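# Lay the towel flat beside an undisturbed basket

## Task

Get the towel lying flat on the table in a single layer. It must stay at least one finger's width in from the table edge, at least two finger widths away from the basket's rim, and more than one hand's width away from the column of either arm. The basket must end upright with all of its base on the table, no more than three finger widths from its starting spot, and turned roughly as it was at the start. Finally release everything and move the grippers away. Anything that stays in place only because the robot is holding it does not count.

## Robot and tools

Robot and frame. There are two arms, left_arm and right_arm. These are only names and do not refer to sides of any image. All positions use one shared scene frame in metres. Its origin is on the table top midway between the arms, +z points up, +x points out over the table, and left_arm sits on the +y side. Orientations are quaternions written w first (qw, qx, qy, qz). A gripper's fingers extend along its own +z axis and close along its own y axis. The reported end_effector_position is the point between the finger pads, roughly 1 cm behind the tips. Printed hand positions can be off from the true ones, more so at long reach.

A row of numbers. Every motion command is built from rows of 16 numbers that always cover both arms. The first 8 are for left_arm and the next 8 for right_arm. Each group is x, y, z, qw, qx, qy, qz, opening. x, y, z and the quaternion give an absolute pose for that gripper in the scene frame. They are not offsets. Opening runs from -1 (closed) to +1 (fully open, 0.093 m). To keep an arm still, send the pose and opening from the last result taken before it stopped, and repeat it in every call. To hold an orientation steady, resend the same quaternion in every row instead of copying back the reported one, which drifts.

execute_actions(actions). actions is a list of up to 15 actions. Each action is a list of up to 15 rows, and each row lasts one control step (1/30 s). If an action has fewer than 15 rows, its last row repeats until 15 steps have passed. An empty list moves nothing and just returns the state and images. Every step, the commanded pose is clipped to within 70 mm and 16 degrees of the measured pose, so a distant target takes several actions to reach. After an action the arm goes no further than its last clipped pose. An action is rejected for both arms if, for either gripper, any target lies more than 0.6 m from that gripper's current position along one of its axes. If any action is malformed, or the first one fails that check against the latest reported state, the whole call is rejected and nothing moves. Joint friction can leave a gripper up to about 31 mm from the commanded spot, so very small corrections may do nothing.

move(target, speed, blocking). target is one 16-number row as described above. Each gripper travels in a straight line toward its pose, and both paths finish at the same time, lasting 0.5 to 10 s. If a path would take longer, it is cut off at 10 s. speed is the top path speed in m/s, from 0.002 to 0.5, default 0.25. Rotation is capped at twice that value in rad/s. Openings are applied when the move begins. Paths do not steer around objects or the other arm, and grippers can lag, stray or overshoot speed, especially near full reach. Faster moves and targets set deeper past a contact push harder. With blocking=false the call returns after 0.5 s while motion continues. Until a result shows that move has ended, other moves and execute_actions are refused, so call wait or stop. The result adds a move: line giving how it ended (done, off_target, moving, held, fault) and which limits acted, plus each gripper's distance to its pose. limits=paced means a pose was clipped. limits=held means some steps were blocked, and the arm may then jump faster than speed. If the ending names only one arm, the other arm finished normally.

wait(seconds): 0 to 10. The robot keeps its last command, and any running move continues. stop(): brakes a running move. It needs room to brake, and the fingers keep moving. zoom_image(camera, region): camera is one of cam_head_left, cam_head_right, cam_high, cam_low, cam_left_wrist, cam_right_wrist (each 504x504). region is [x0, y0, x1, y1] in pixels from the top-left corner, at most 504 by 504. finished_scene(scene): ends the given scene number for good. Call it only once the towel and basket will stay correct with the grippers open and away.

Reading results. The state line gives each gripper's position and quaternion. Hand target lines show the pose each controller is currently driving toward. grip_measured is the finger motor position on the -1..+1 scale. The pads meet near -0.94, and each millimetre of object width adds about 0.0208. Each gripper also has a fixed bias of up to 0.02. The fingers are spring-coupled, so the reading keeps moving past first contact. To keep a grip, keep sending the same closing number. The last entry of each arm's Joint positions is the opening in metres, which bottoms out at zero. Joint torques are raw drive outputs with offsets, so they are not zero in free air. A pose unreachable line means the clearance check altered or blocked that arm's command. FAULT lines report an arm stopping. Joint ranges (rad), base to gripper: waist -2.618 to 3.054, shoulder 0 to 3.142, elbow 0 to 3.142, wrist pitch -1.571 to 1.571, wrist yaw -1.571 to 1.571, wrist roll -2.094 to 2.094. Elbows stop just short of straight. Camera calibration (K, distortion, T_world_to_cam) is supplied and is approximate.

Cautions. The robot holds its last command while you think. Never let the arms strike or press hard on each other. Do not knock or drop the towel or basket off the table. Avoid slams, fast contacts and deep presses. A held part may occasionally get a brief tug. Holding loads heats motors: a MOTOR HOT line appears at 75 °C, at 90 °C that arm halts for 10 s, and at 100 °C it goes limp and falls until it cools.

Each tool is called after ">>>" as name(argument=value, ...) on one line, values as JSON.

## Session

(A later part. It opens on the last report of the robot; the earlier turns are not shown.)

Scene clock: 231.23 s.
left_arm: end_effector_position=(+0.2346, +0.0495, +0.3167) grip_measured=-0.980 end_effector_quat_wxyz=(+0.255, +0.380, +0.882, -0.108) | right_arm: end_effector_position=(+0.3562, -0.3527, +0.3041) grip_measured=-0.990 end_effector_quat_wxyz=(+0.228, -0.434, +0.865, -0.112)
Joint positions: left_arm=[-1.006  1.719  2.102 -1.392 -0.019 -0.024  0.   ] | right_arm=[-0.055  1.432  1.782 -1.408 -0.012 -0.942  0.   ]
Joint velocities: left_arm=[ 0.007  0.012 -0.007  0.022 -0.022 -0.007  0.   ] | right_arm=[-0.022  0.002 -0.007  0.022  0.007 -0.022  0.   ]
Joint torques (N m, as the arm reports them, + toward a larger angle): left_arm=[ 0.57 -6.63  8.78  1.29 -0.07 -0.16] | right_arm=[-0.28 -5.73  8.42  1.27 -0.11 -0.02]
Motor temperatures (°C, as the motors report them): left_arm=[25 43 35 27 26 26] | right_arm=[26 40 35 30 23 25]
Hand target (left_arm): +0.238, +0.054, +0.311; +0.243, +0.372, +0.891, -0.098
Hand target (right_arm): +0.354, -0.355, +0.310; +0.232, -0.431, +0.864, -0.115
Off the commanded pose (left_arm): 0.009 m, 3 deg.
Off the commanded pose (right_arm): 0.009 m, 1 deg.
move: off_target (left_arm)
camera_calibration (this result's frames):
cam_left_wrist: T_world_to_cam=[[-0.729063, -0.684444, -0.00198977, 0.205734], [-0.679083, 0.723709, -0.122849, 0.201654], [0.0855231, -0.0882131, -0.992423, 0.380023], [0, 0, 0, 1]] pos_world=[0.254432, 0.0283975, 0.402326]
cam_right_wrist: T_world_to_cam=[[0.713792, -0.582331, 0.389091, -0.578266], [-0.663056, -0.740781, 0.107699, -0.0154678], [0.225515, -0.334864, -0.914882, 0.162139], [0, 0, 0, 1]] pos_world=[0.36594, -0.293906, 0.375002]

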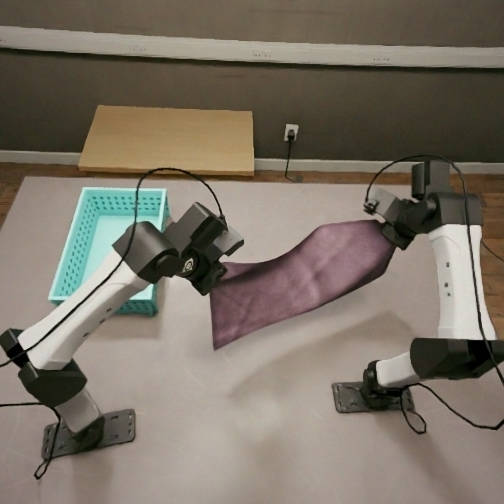

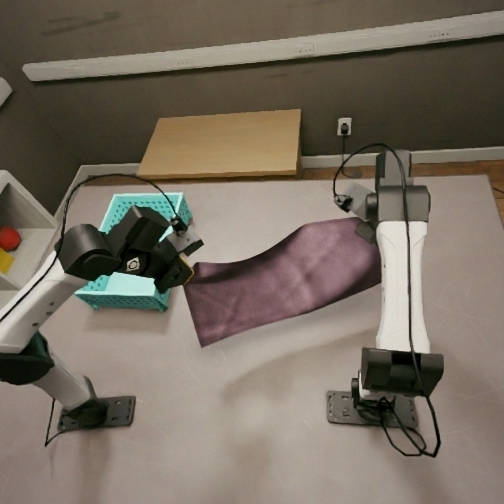

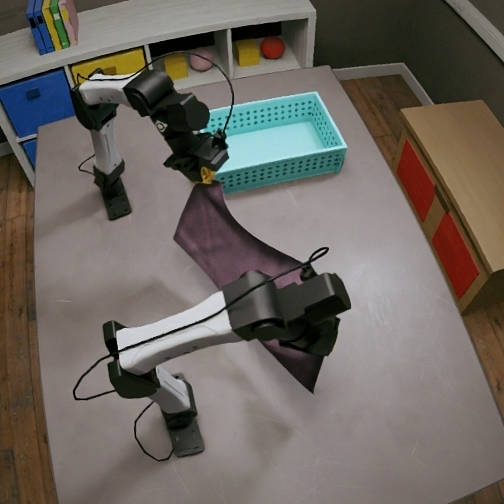

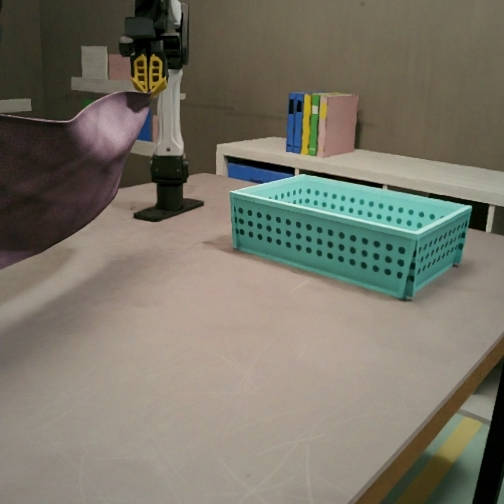

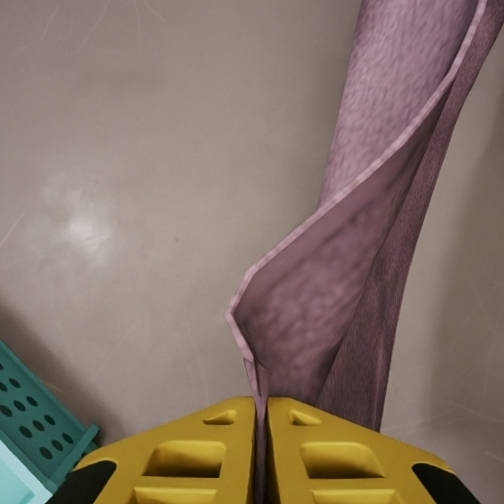

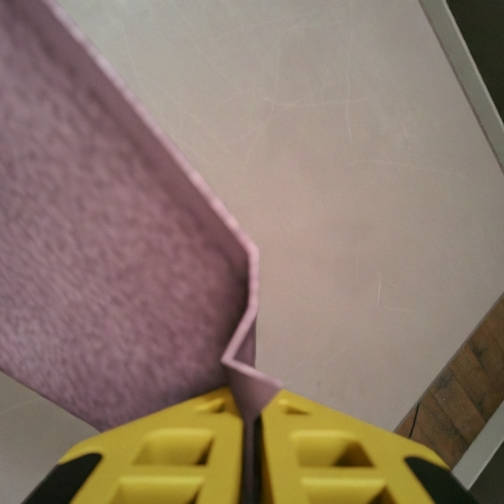

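>>> move(target=[0.15,0.045,0.29,0.239,0.370,0.892,-0.099,-1,0.27,-0.39,0.28,0.232,-0.431,0.865,-0.115,-1], speed=0.1)

>>> move(target=[0.30,0.087,0.17,0.239,0.370,0.892,-0.099,-1,0.42,-0.348,0.16,0.232,-0.431,0.865,-0.115,-1], speed=0.1)

Scene clock: 242.20 s.
left_arm: end_effector_position=(+0.1529, +0.0393, +0.2875) grip_measured=-0.980 end_effector_quat_wxyz=(+0.231, +0.373, +0.893, -0.101) | right_arm: end_effector_position=(+0.2740, -0.3898, +0.2851) grip_measured=-0.990 end_effector_quat_wxyz=(+0.236, -0.431, +0.863, -0.115)
Joint positions: left_arm=[-1.256  1.559  1.825 -1.344 -0.138 -0.268  0.   ] | right_arm=[-0.315  1.124  1.487 -1.419 -0.143 -1.164  0.   ]
Joint velocities: left_arm=[-0.012  0.017 -0.007 -0.022 -0.037  0.022  0.   ] | right_arm=[-0.017 -0.002 -0.017  0.037  0.007 -0.11   0.   ]
Joint torques (N m, as the arm reports them, + toward a larger angle): left_arm=[-0.84 -8.39  6.19  1.43 -0.18 -0.15] | right_arm=[-0.39 -3.12  5.61  1.36 -0.19 -0.07]
Motor temperatures (°C, as the motors report them): left_arm=[25 41 35 27 26 26] | right_arm=[26 38 36 31 23 25]
Hand target (left_arm): +0.149, +0.043, +0.289; +0.235, +0.369, +0.893, -0.101
Hand target (right_arm): +0.270, -0.391, +0.281; +0.233, -0.430, +0.865, -0.113
Off the commanded pose (left_arm): 0.007 m, 1 deg.
Off the commanded pose (right_arm): 0.006 m, 1 deg.
move: done
camera_calibration (this result's frames):
cam_left_wrist: T_world_to_cam=[[-0.71511, -0.698933, 0.0104973, 0.134002], [-0.697752, 0.712839, -0.0707319, 0.138196], [0.041954, -0.0579056, -0.99744, 0.364033], [0, 0, 0, 1]] pos_world=[0.176981, 0.0162264, 0.371469]
cam_right_wrist: T_world_to_cam=[[0.704621, -0.585111, 0.40144, -0.535891], [-0.667028, -0.739147, 0.0934611, -0.089687], [0.242038, -0.333626, -0.911104, 0.145702], [0, 0, 0, 1]] pos_world=[0.282511, -0.331238, 0.35626]

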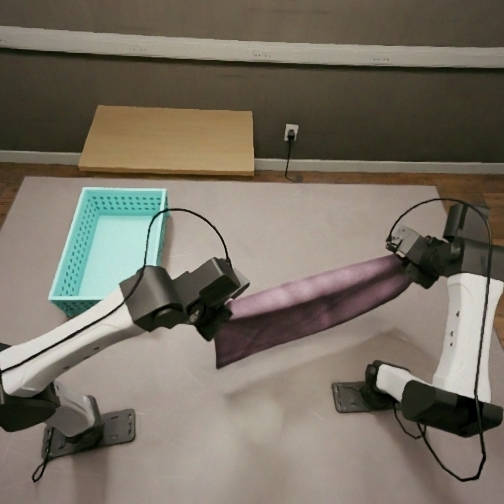

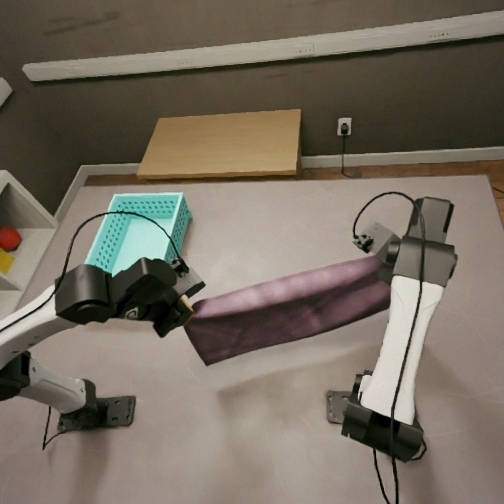

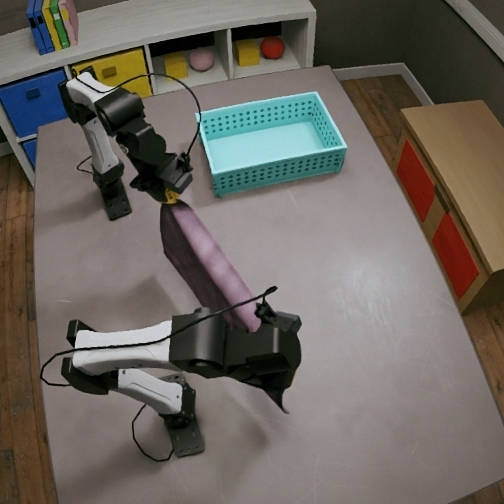

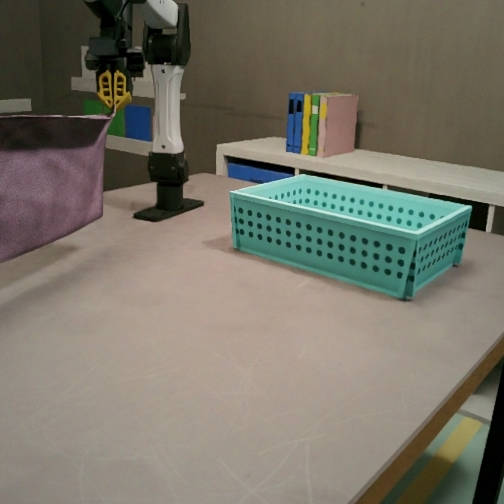

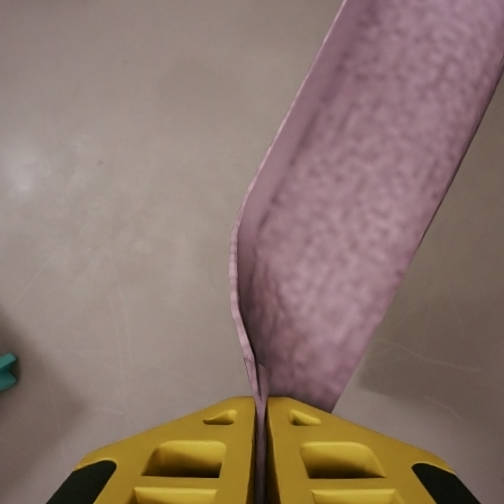

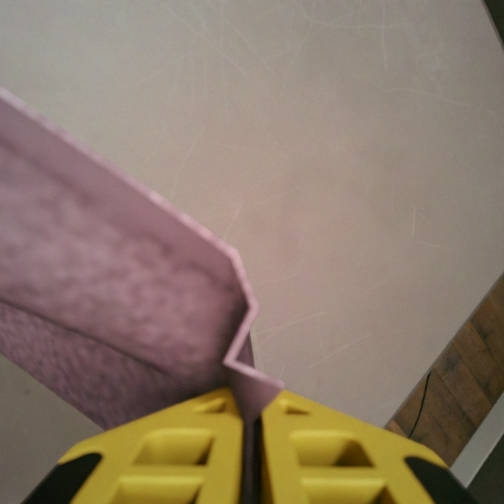

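Scene clock: 244.67 s.
left_arm: end_effector_position=(+0.3006, +0.0844, +0.1834) grip_measured=-0.980 end_effector_quat_wxyz=(+0.256, +0.369, +0.888, -0.100) | right_arm: end_effector_position=(+0.4177, -0.3446, +0.1692) grip_measured=-0.990 end_effector_quat_wxyz=(+0.243, -0.433, +0.861, -0.112)
Joint positions: left_arm=[-0.796  1.641  1.45  -0.827  0.07   0.135  0.   ] | right_arm=[-0.032  1.482  1.244 -0.792 -0.013 -0.92   0.   ]
Joint velocities: left_arm=[-0.007 -0.007 -0.017 -0.022 -0.022 -0.066  0.   ] | right_arm=[-0.012  0.007  0.002  0.022  0.022  0.037  0.   ]
Joint torques (N m, as the arm reports them, + toward a larger angle): left_arm=[ 0.58 -7.17  7.45  1.57  0.09  0.08] | right_arm=[ 0.84 -5.75  7.25  1.53  0.08  0.05]
Motor temperatures (°C, as the motors report them): left_arm=[25 40 35 28 26 26] | right_arm=[26 37 35 31 23 25]
Hand target (left_arm): +0.302, +0.088, +0.171; +0.244, +0.371, +0.891, -0.095
Hand target (right_arm): +0.417, -0.346, +0.159; +0.230, -0.432, +0.864, -0.116
Off the commanded pose (left_arm): 0.014 m, 2 deg.
Off the commanded pose (right_arm): 0.010 m, 1 deg.
move: off_target (left_arm)
camera_calibration (this result's frames):
cam_left_wrist: T_world_to_cam=[[-0.709279, -0.704853, -0.0102647, 0.27479], [-0.699108, 0.705216, -0.117978, 0.211507], [0.0903957, -0.0765029, -0.992963, 0.24288], [0, 0, 0, 1]] pos_world=[0.320813, 0.0631097, 0.268944]
cam_right_wrist: T_world_to_cam=[[0.706038, -0.583156, 0.401794, -0.564122], [-0.66162, -0.745494, 0.0806117, 0.048191], [0.252526, -0.32275, -0.912175, 0.0200004], [0, 0, 0, 1]] pos_world=[0.425125, -0.28659, 0.24102]

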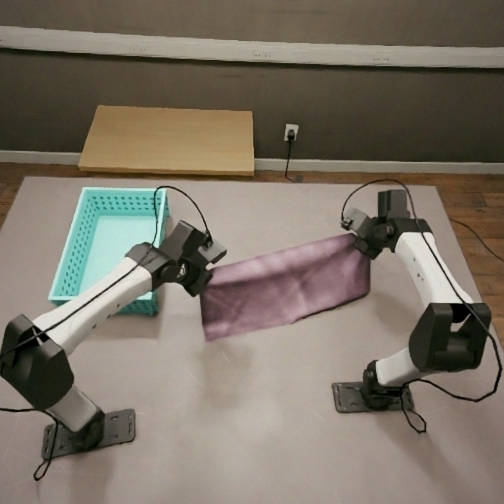

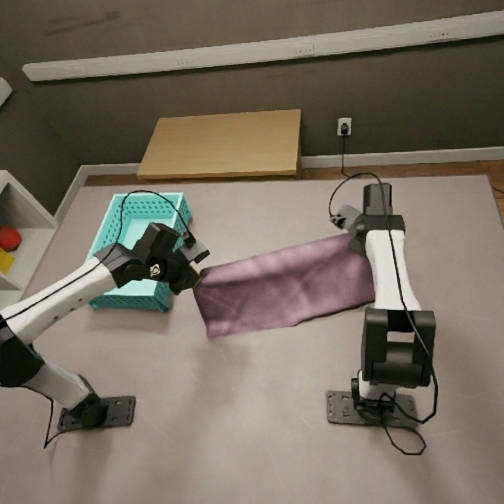

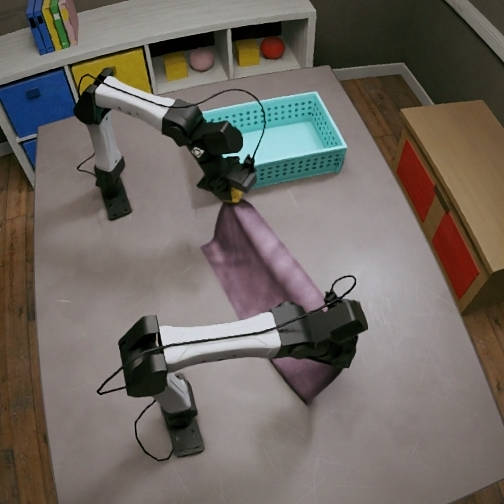

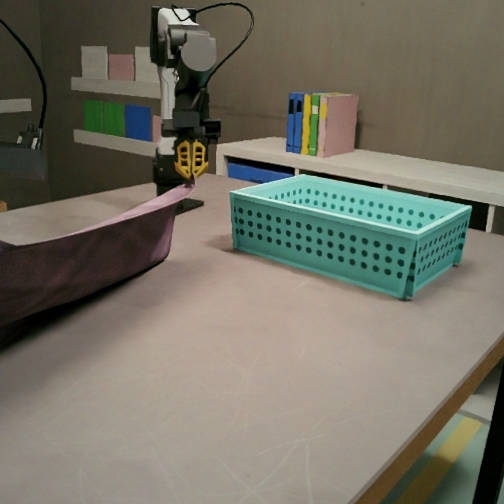

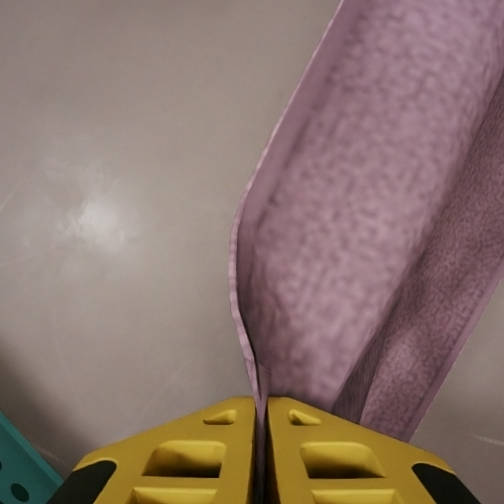

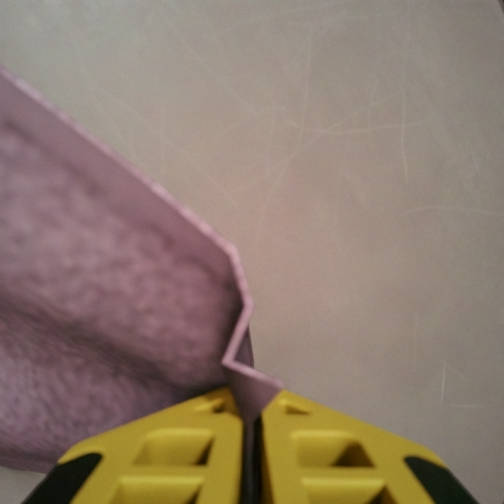

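>>> move(target=[0.39,0.09,0.14,0.239,0.370,0.892,-0.099,-1,0.51,-0.345,0.145,0.232,-0.431,0.865,-0.115,-1], speed=0.08)

>>> zoom_image(camera="cam_head_left", region=[170, 180, 410, 380])

Scene clock: 251.07 s.
left_arm: end_effector_position=(+0.3855, +0.0871, +0.1440) grip_measured=-0.980 end_effector_quat_wxyz=(+0.244, +0.370, +0.891, -0.102) | right_arm: end_effector_position=(+0.5036, -0.3439, +0.1449) grip_measured=-0.990 end_effector_quat_wxyz=(+0.233, -0.433, +0.864, -0.107)
Joint positions: left_arm=[-0.662  1.937  1.67  -0.787  0.146  0.249  0.   ] | right_arm=[-0.032  1.83   1.538 -0.761 -0.012 -0.916  0.   ]
Joint velocities: left_arm=[-0.002 -0.022  0.022 -0.022  0.081 -0.022  0.   ] | right_arm=[-0.002 -0.002  0.007 -0.022 -0.007  0.037  0.   ]
Joint torques (N m, as the arm reports them, + toward a larger angle): left_arm=[ 0.73 -9.91 10.19  1.39  0.08  0.06] | right_arm=[ 0.93 -8.98 10.11  1.44  0.09  0.08]
Motor temperatures (°C, as the motors report them): left_arm=[25 40 35 28 26 26] | right_arm=[26 37 36 32 23 25]
Hand target (left_arm): +0.391, +0.091, +0.140; +0.241, +0.370, +0.892, -0.097
Hand target (right_arm): +0.510, -0.344, +0.144; +0.232, -0.431, +0.865, -0.115
Off the commanded pose (left_arm): 0.007 m, 1 deg.
Off the commanded pose (right_arm): 0.006 m, 1 deg.
move: done
camera_calibration (this result's frames):
cam_left_wrist: T_world_to_cam=[[-0.7108, -0.70339, 0.0025288, 0.335069], [-0.70031, 0.707343, -0.0960862, 0.261427], [0.0657973, -0.070069, -0.99537, 0.205553], [0, 0, 0, 1]] pos_world=[0.407722, 0.0651682, 0.228874]
cam_right_wrist: T_world_to_cam=[[0.712869, -0.586493, 0.384504, -0.616749], [-0.662552, -0.742951, 0.0951278, 0.106716], [0.229876, -0.322567, -0.918209, -0.011334], [0, 0, 0, 1]] pos_world=[0.512972, -0.28609, 0.216584]

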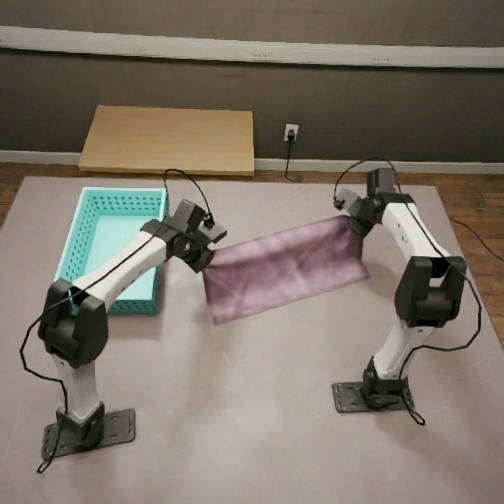

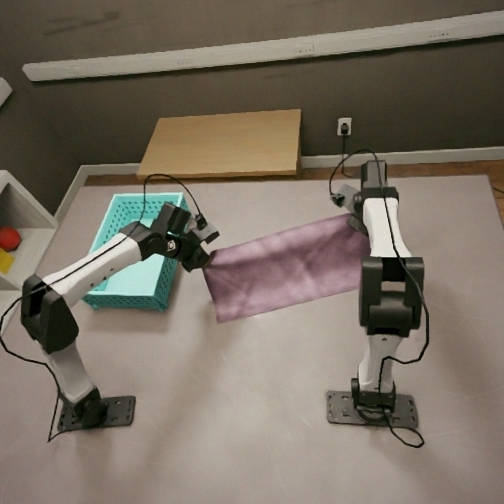

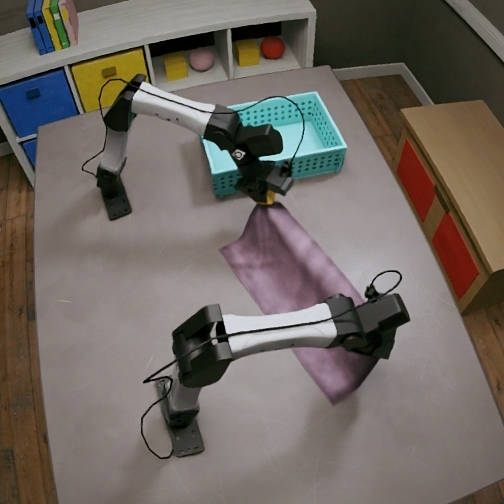

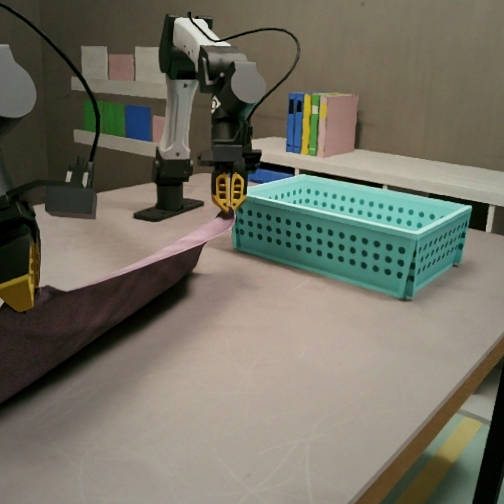

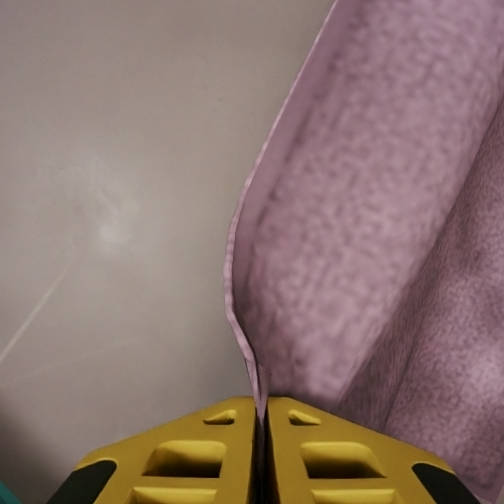

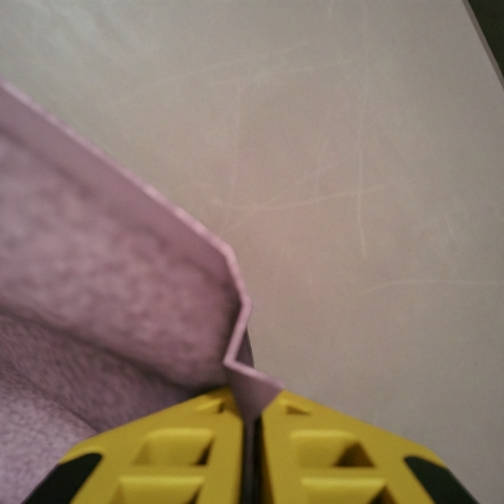

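Region (170, 180, 410, 380) of cam_head_left's 504x504 image, scaled by 2.100, with more detail than that image has.

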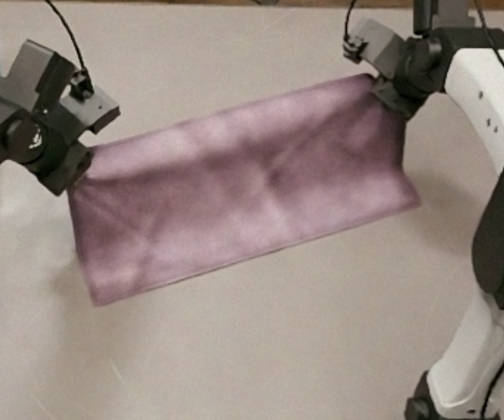

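>>> move(target=[0.455,0.092,0.045,0.239,0.370,0.892,-0.099,-1,0.59,-0.338,0.04,0.232,-0.431,0.865,-0.115,-1], speed=0.08)

>>> zoom_image(camera="cam_head_left", region=[150, 160, 410, 360])

Scene clock: 260.37 s.
left_arm: end_effector_position=(+0.4494, +0.0879, +0.0493) grip_measured=-0.980 end_effector_quat_wxyz=(+0.239, +0.371, +0.892, -0.101) | right_arm: end_effector_position=(+0.5825, -0.3356, +0.0420) grip_measured=-0.990 end_effector_quat_wxyz=(+0.231, -0.435, +0.864, -0.104)
Joint positions: left_arm=[-0.593  2.231  1.744 -0.588  0.179  0.312  0.   ] | right_arm=[-0.017  2.212  1.682 -0.528 -0.01  -0.906  0.   ]
Joint velocities: left_arm=[ 0.002  0.002 -0.007  0.037  0.037 -0.022  0.   ] | right_arm=[-0.007 -0.012  0.002  0.007 -0.037  0.007  0.   ]
Joint torques (N m, as the arm reports them, + toward a larger angle): left_arm=[  0.75 -12.25   9.9    1.46   0.14   0.07] | right_arm=[  0.75 -12.06   9.68   1.49   0.14   0.09]
Motor temperatures (°C, as the motors report them): left_arm=[25 41 36 28 25 26] | right_arm=[26 37 37 32 23 25]
Hand target (left_arm): +0.456, +0.093, +0.045; +0.240, +0.370, +0.892, -0.098
Hand target (right_arm): +0.589, -0.337, +0.039; +0.232, -0.431, +0.865, -0.115
Off the commanded pose (left_arm): 0.008 m, 0 deg.
Off the commanded pose (right_arm): 0.008 m, 1 deg.
move: done
camera_calibration (this result's frames):
cam_left_wrist: T_world_to_cam=[[-0.712388, -0.701765, 0.00539849, 0.381823], [-0.699545, 0.709478, -0.0853121, 0.295444], [0.0560389, -0.0645518, -0.99634, 0.111081], [0, 0, 0, 1]] pos_world=[0.472458, 0.0655095, 0.133819]
cam_right_wrist: T_world_to_cam=[[0.717674, -0.583908, 0.379467, -0.630224], [-0.658286, -0.746602, 0.096155, 0.171192], [0.227165, -0.318806, -0.920195, -0.118398], [0, 0, 0, 1]] pos_world=[0.591885, -0.277927, 0.113739]

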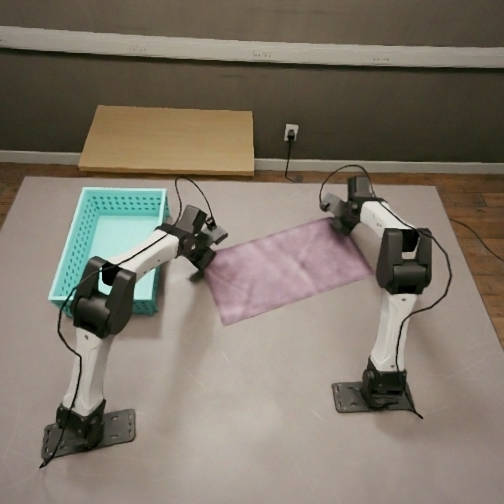

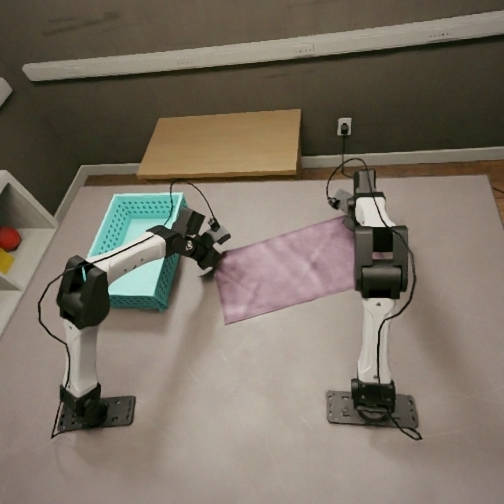

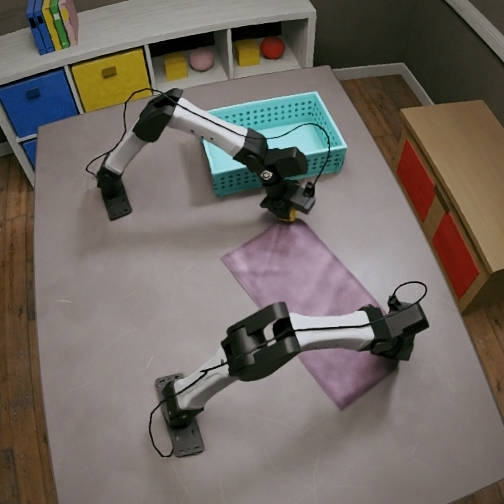

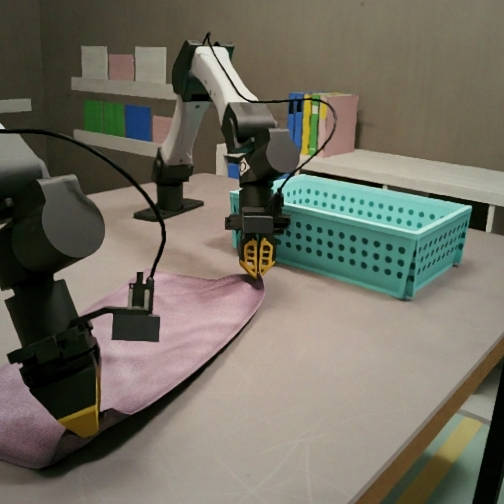

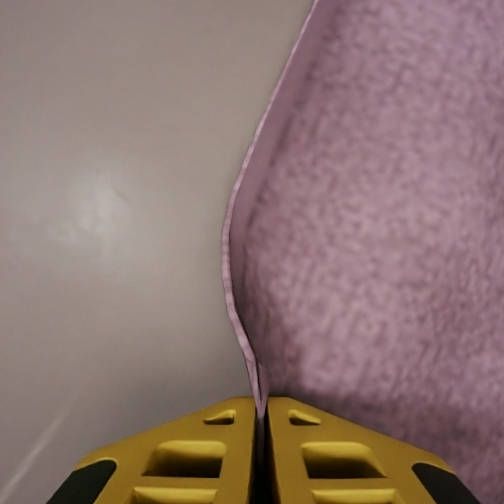

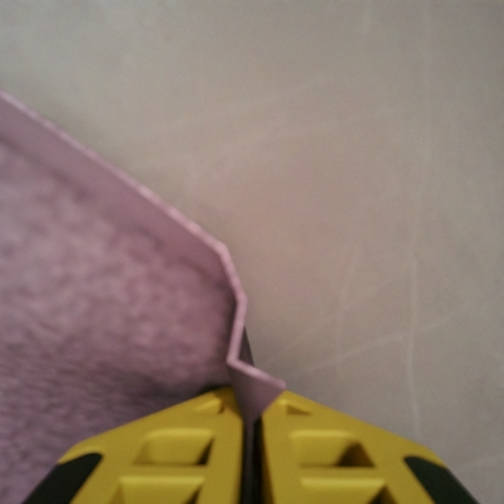

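Region (150, 160, 410, 360) of cam_head_left's 504x504 image, scaled by 1.938, with more detail than that image has; it fills the top 388 rows of this view, and the rest is white.

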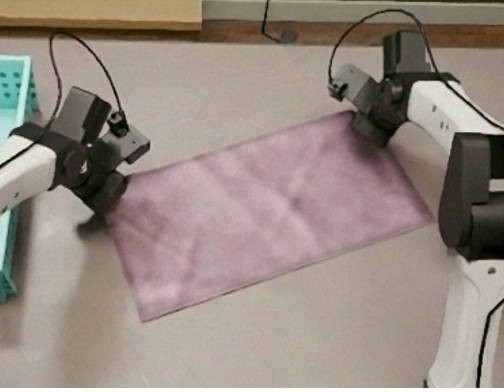

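>>> move(target=[0.46,0.092,0.025,0.239,0.370,0.892,-0.099,-1,0.595,-0.338,0.022,0.232,-0.431,0.865,-0.115,-1], speed=0.05)

>>> move(target=[0.47,0.102,0.04,0.239,0.370,0.892,-0.099,0.2,0.605,-0.35,0.04,0.232,-0.431,0.865,-0.115,0.2], speed=0.05)

Scene clock: 265.70 s.
left_arm: end_effector_position=(+0.4560, +0.0849, +0.0342) grip_measured=-0.980 end_effector_quat_wxyz=(+0.243, +0.372, +0.890, -0.101) | right_arm: end_effector_position=(+0.5893, -0.3358, +0.0262) grip_measured=-0.990 end_effector_quat_wxyz=(+0.234, -0.434, +0.863, -0.106)
Joint positions: left_arm=[-0.593  2.271  1.744 -0.54   0.18   0.314  0.   ] | right_arm=[-0.017  2.253  1.682 -0.481 -0.008 -0.906  0.   ]
Joint velocities: left_arm=[-0.022  0.012 -0.017  0.007 -0.007 -0.051  0.   ] | right_arm=[-0.007  0.012  0.007 -0.007  0.007 -0.007  0.   ]
Joint torques (N m, as the arm reports them, + toward a larger angle): left_arm=[  0.97 -12.5    8.5    1.54   0.16   0.07] | right_arm=[  0.59 -12.13   9.9    1.46   0.1    0.07]
Motor temperatures (°C, as the motors report them): left_arm=[25 42 36 28 25 26] | right_arm=[26 38 37 33 23 25]
Hand target (left_arm): +0.460, +0.092, +0.025; +0.239, +0.370, +0.892, -0.099
Hand target (right_arm): +0.595, -0.338, +0.022; +0.232, -0.431, +0.865, -0.115
Off the commanded pose (left_arm): 0.012 m, 1 deg.
Off the commanded pose (right_arm): 0.007 m, 1 deg.
move: off_target (left_arm)
camera_calibration (this result's frames):
cam_left_wrist: T_world_to_cam=[[-0.713931, -0.700214, 0.00157391, 0.385105], [-0.697269, 0.710719, -0.093243, 0.300024], [0.0641714, -0.0676665, -0.995642, 0.0919964], [0, 0, 0, 1]] pos_world=[0.478232, 0.0626479, 0.118964]
cam_right_wrist: T_world_to_cam=[[0.714631, -0.584007, 0.385017, -0.627577], [-0.659605, -0.745839, 0.0929803, 0.178176], [0.23286, -0.320406, -0.918214, -0.138481], [0, 0, 0, 1]] pos_world=[0.598258, -0.277988, 0.097906]

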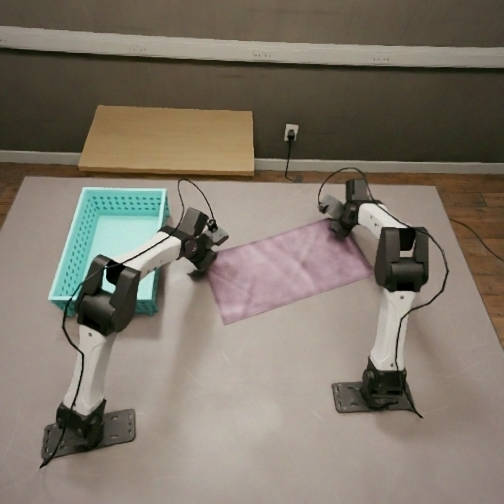

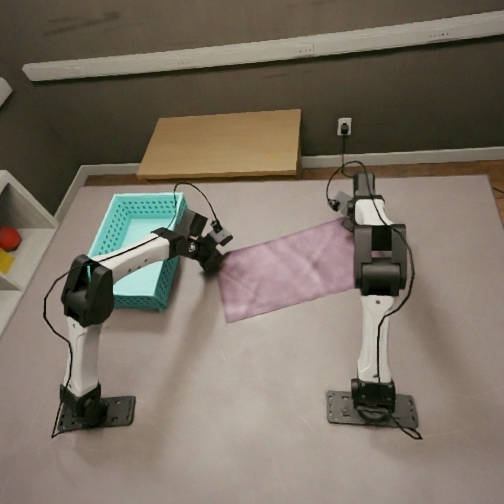

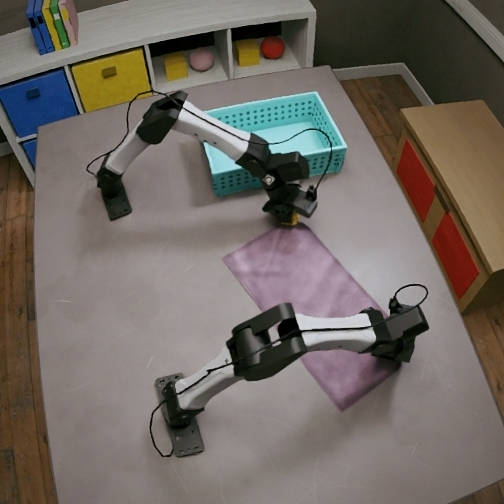

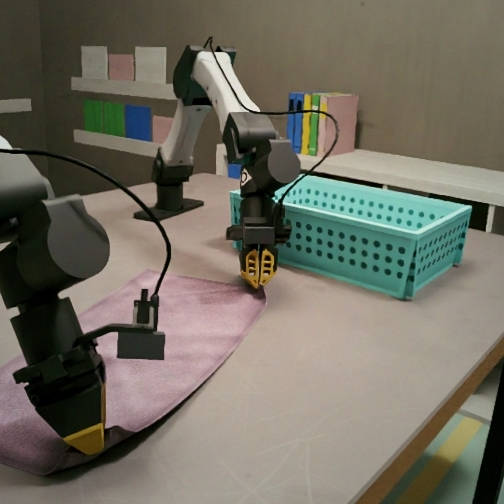

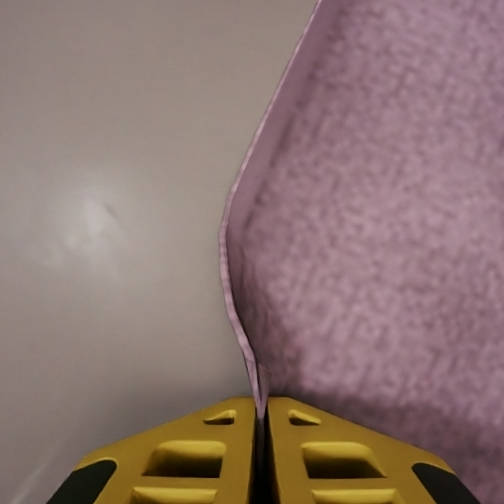

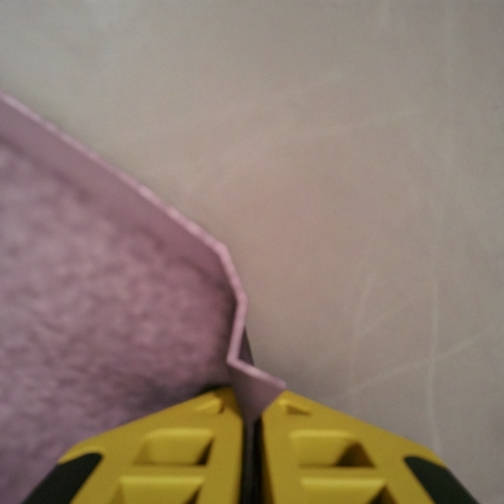

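Scene clock: 266.77 s.
left_arm: end_effector_position=(+0.4704, +0.0987, +0.0489) grip_measured=+0.197 end_effector_quat_wxyz=(+0.253, +0.368, +0.889, -0.097) | right_arm: end_effector_position=(+0.6062, -0.3448, +0.0491) grip_measured=+0.197 end_effector_quat_wxyz=(+0.245, -0.431, +0.861, -0.116)
Joint positions: left_arm=[-0.558  2.271  1.796 -0.576  0.187  0.339  0.055] | right_arm=[-0.034  2.273  1.796 -0.545 -0.008 -0.919  0.055]
Joint velocities: left_arm=[-0.007 -0.012 -0.012 -0.007  0.022 -0.007  0.   ] | right_arm=[ 0.002 -0.002 -0.002 -0.007  0.022  0.007 -0.003]
Joint torques (N m, as the arm reports them, + toward a larger angle): left_arm=[  0.37 -12.34  10.09   1.19   0.22   0.05] | right_arm=[ -0.17 -12.35   9.71   1.31  -0.03  -0.04]
Motor temperatures (°C, as the motors report them): left_arm=[25 42 36 28 25 26] | right_arm=[26 39 38 33 23 25]
Hand target (left_arm): +0.470, +0.102, +0.040; +0.240, +0.370, +0.892, -0.099
Hand target (right_arm): +0.605, -0.350, +0.040; +0.232, -0.431, +0.865, -0.115
Off the commanded pose (left_arm): 0.010 m, 2 deg.
Off the commanded pose (right_arm): 0.011 m, 2 deg.
move: off_target (right_arm)
camera_calibration (this result's frames):
cam_left_wrist: T_world_to_cam=[[-0.706412, -0.707714, -0.0111063, 0.402939], [-0.702573, 0.703012, -0.110297, 0.305735], [0.0858667, -0.0701123, -0.993837, 0.0966147], [0, 0, 0, 1]] pos_world=[0.491146, 0.0770036, 0.134216]
cam_right_wrist: T_world_to_cam=[[0.699782, -0.585228, 0.409651, -0.646392], [-0.666072, -0.741788, 0.0780926, 0.186512], [0.258172, -0.327505, -0.908894, -0.142532], [0, 0, 0, 1]] pos_world=[0.613361, -0.286614, 0.120684]

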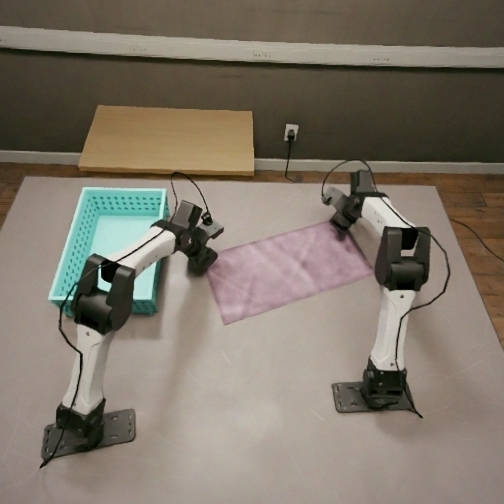

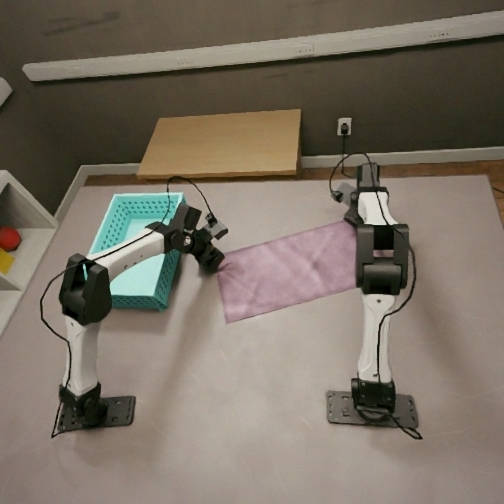

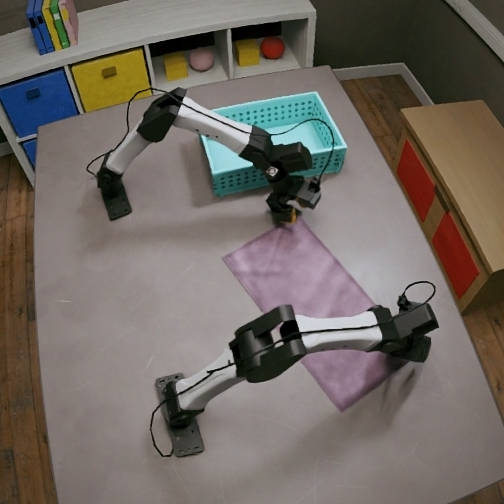

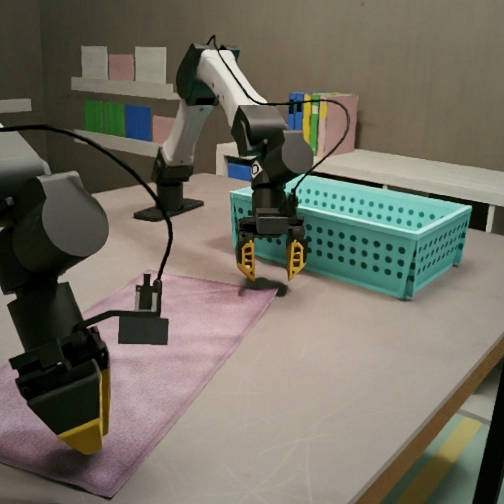

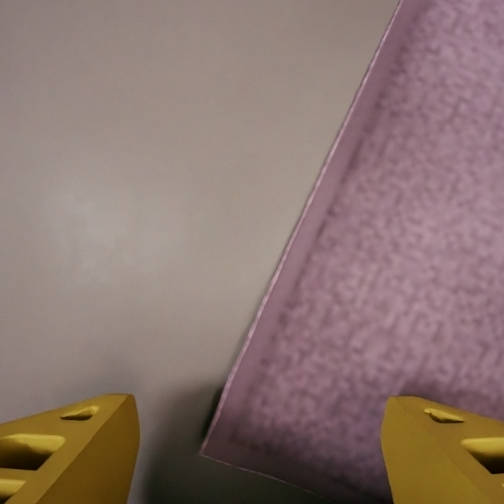

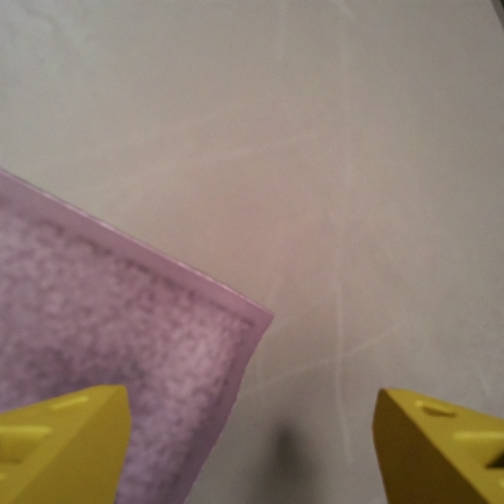

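Flat. Retreat.

>>> move(target=[0.15,0.12,0.28,0.239,0.370,0.892,-0.099,0.2,0.26,-0.42,0.28,0.232,-0.431,0.865,-0.115,0.2], speed=0.3)

>>> zoom_image(camera="cam_head_left", region=[130, 160, 410, 360])

Scene clock: 273.77 s.
left_arm: end_effector_position=(+0.1492, +0.1147, +0.2768) grip_measured=+0.197 end_effector_quat_wxyz=(+0.237, +0.369, +0.892, -0.108) | right_arm: end_effector_position=(+0.2652, -0.4242, +0.2827) grip_measured=+0.197 end_effector_quat_wxyz=(+0.235, -0.430, +0.864, -0.119)
Joint positions: left_arm=[-1.1    1.281  1.536 -1.3   -0.058 -0.136  0.055] | right_arm=[-0.538  1.141  1.488 -1.437 -0.241 -1.362  0.055]
Joint velocities: left_arm=[ 0.002  0.002 -0.012 -0.037 -0.051 -0.022 -0.001] | right_arm=[-0.002 -0.002 -0.007  0.022  0.037  0.051  0.   ]
Joint torques (N m, as the arm reports them, + toward a larger angle): left_arm=[-1.02 -4.03  9.15  1.26 -0.11 -0.2 ] | right_arm=[-0.24 -1.73  8.04  1.16 -0.28 -0.05]
Motor temperatures (°C, as the motors report them): left_arm=[25 43 36 28 25 26] | right_arm=[26 40 38 33 23 25]
Hand target (left_arm): +0.146, +0.117, +0.279; +0.234, +0.368, +0.894, -0.105
Hand target (right_arm): +0.264, -0.424, +0.283; +0.235, -0.429, +0.865, -0.112
Off the commanded pose (left_arm): 0.006 m, 1 deg.
Off the commanded pose (right_arm): 0.007 m, 1 deg.
move: done
camera_calibration (this result's frames):
cam_left_wrist: T_world_to_cam=[[-0.71283, -0.701049, 0.0200698, 0.181458], [-0.699688, 0.708902, -0.0888526, 0.0868985], [0.0480625, -0.0773794, -0.995843, 0.3588], [0, 0, 0, 1]] pos_world=[0.172906, 0.0933721, 0.361388]
cam_right_wrist: T_world_to_cam=[[0.701135, -0.585644, 0.406732, -0.549666], [-0.670919, -0.734993, 0.0982458, -0.119297], [0.241408, -0.341768, -0.908249, 0.130027], [0, 0, 0, 1]] pos_world=[0.273962, -0.365152, 0.353384]

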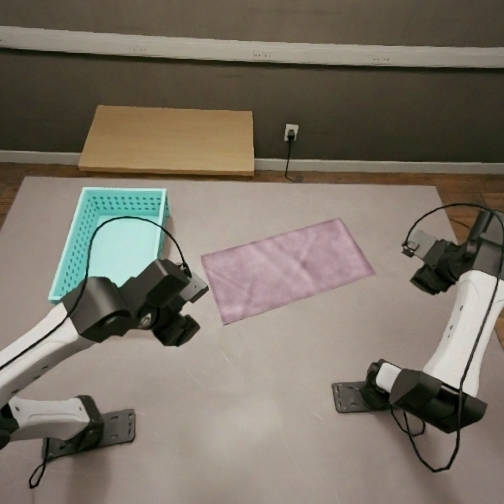

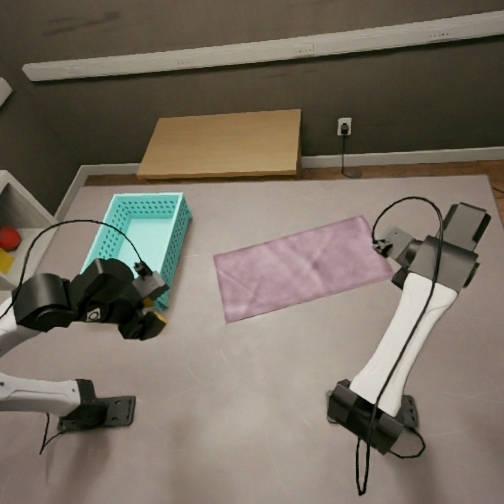

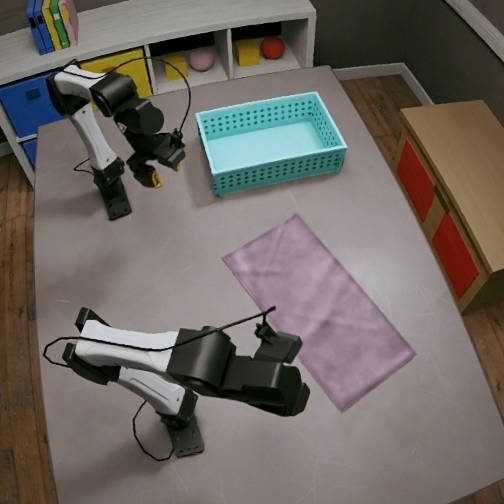

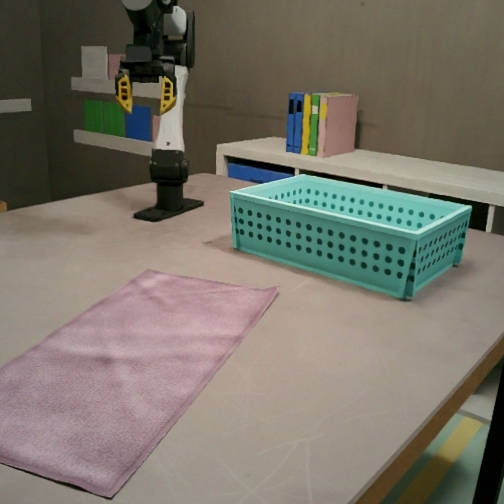

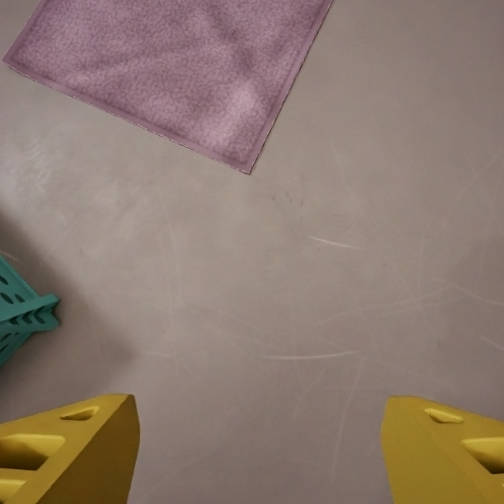

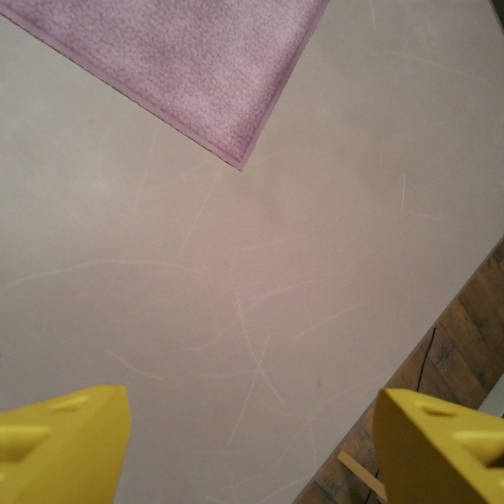

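Region (130, 160, 410, 360) of cam_head_left's 504x504 image, scaled by 1.800, with more detail than that image has; it fills the top 360 rows of this view, and the rest is white.

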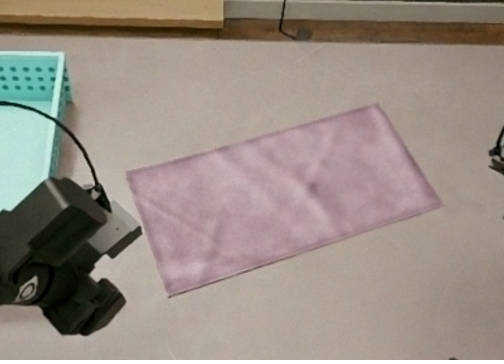

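>>> finished_scene(scene=1)

The scene is finished: the task was done.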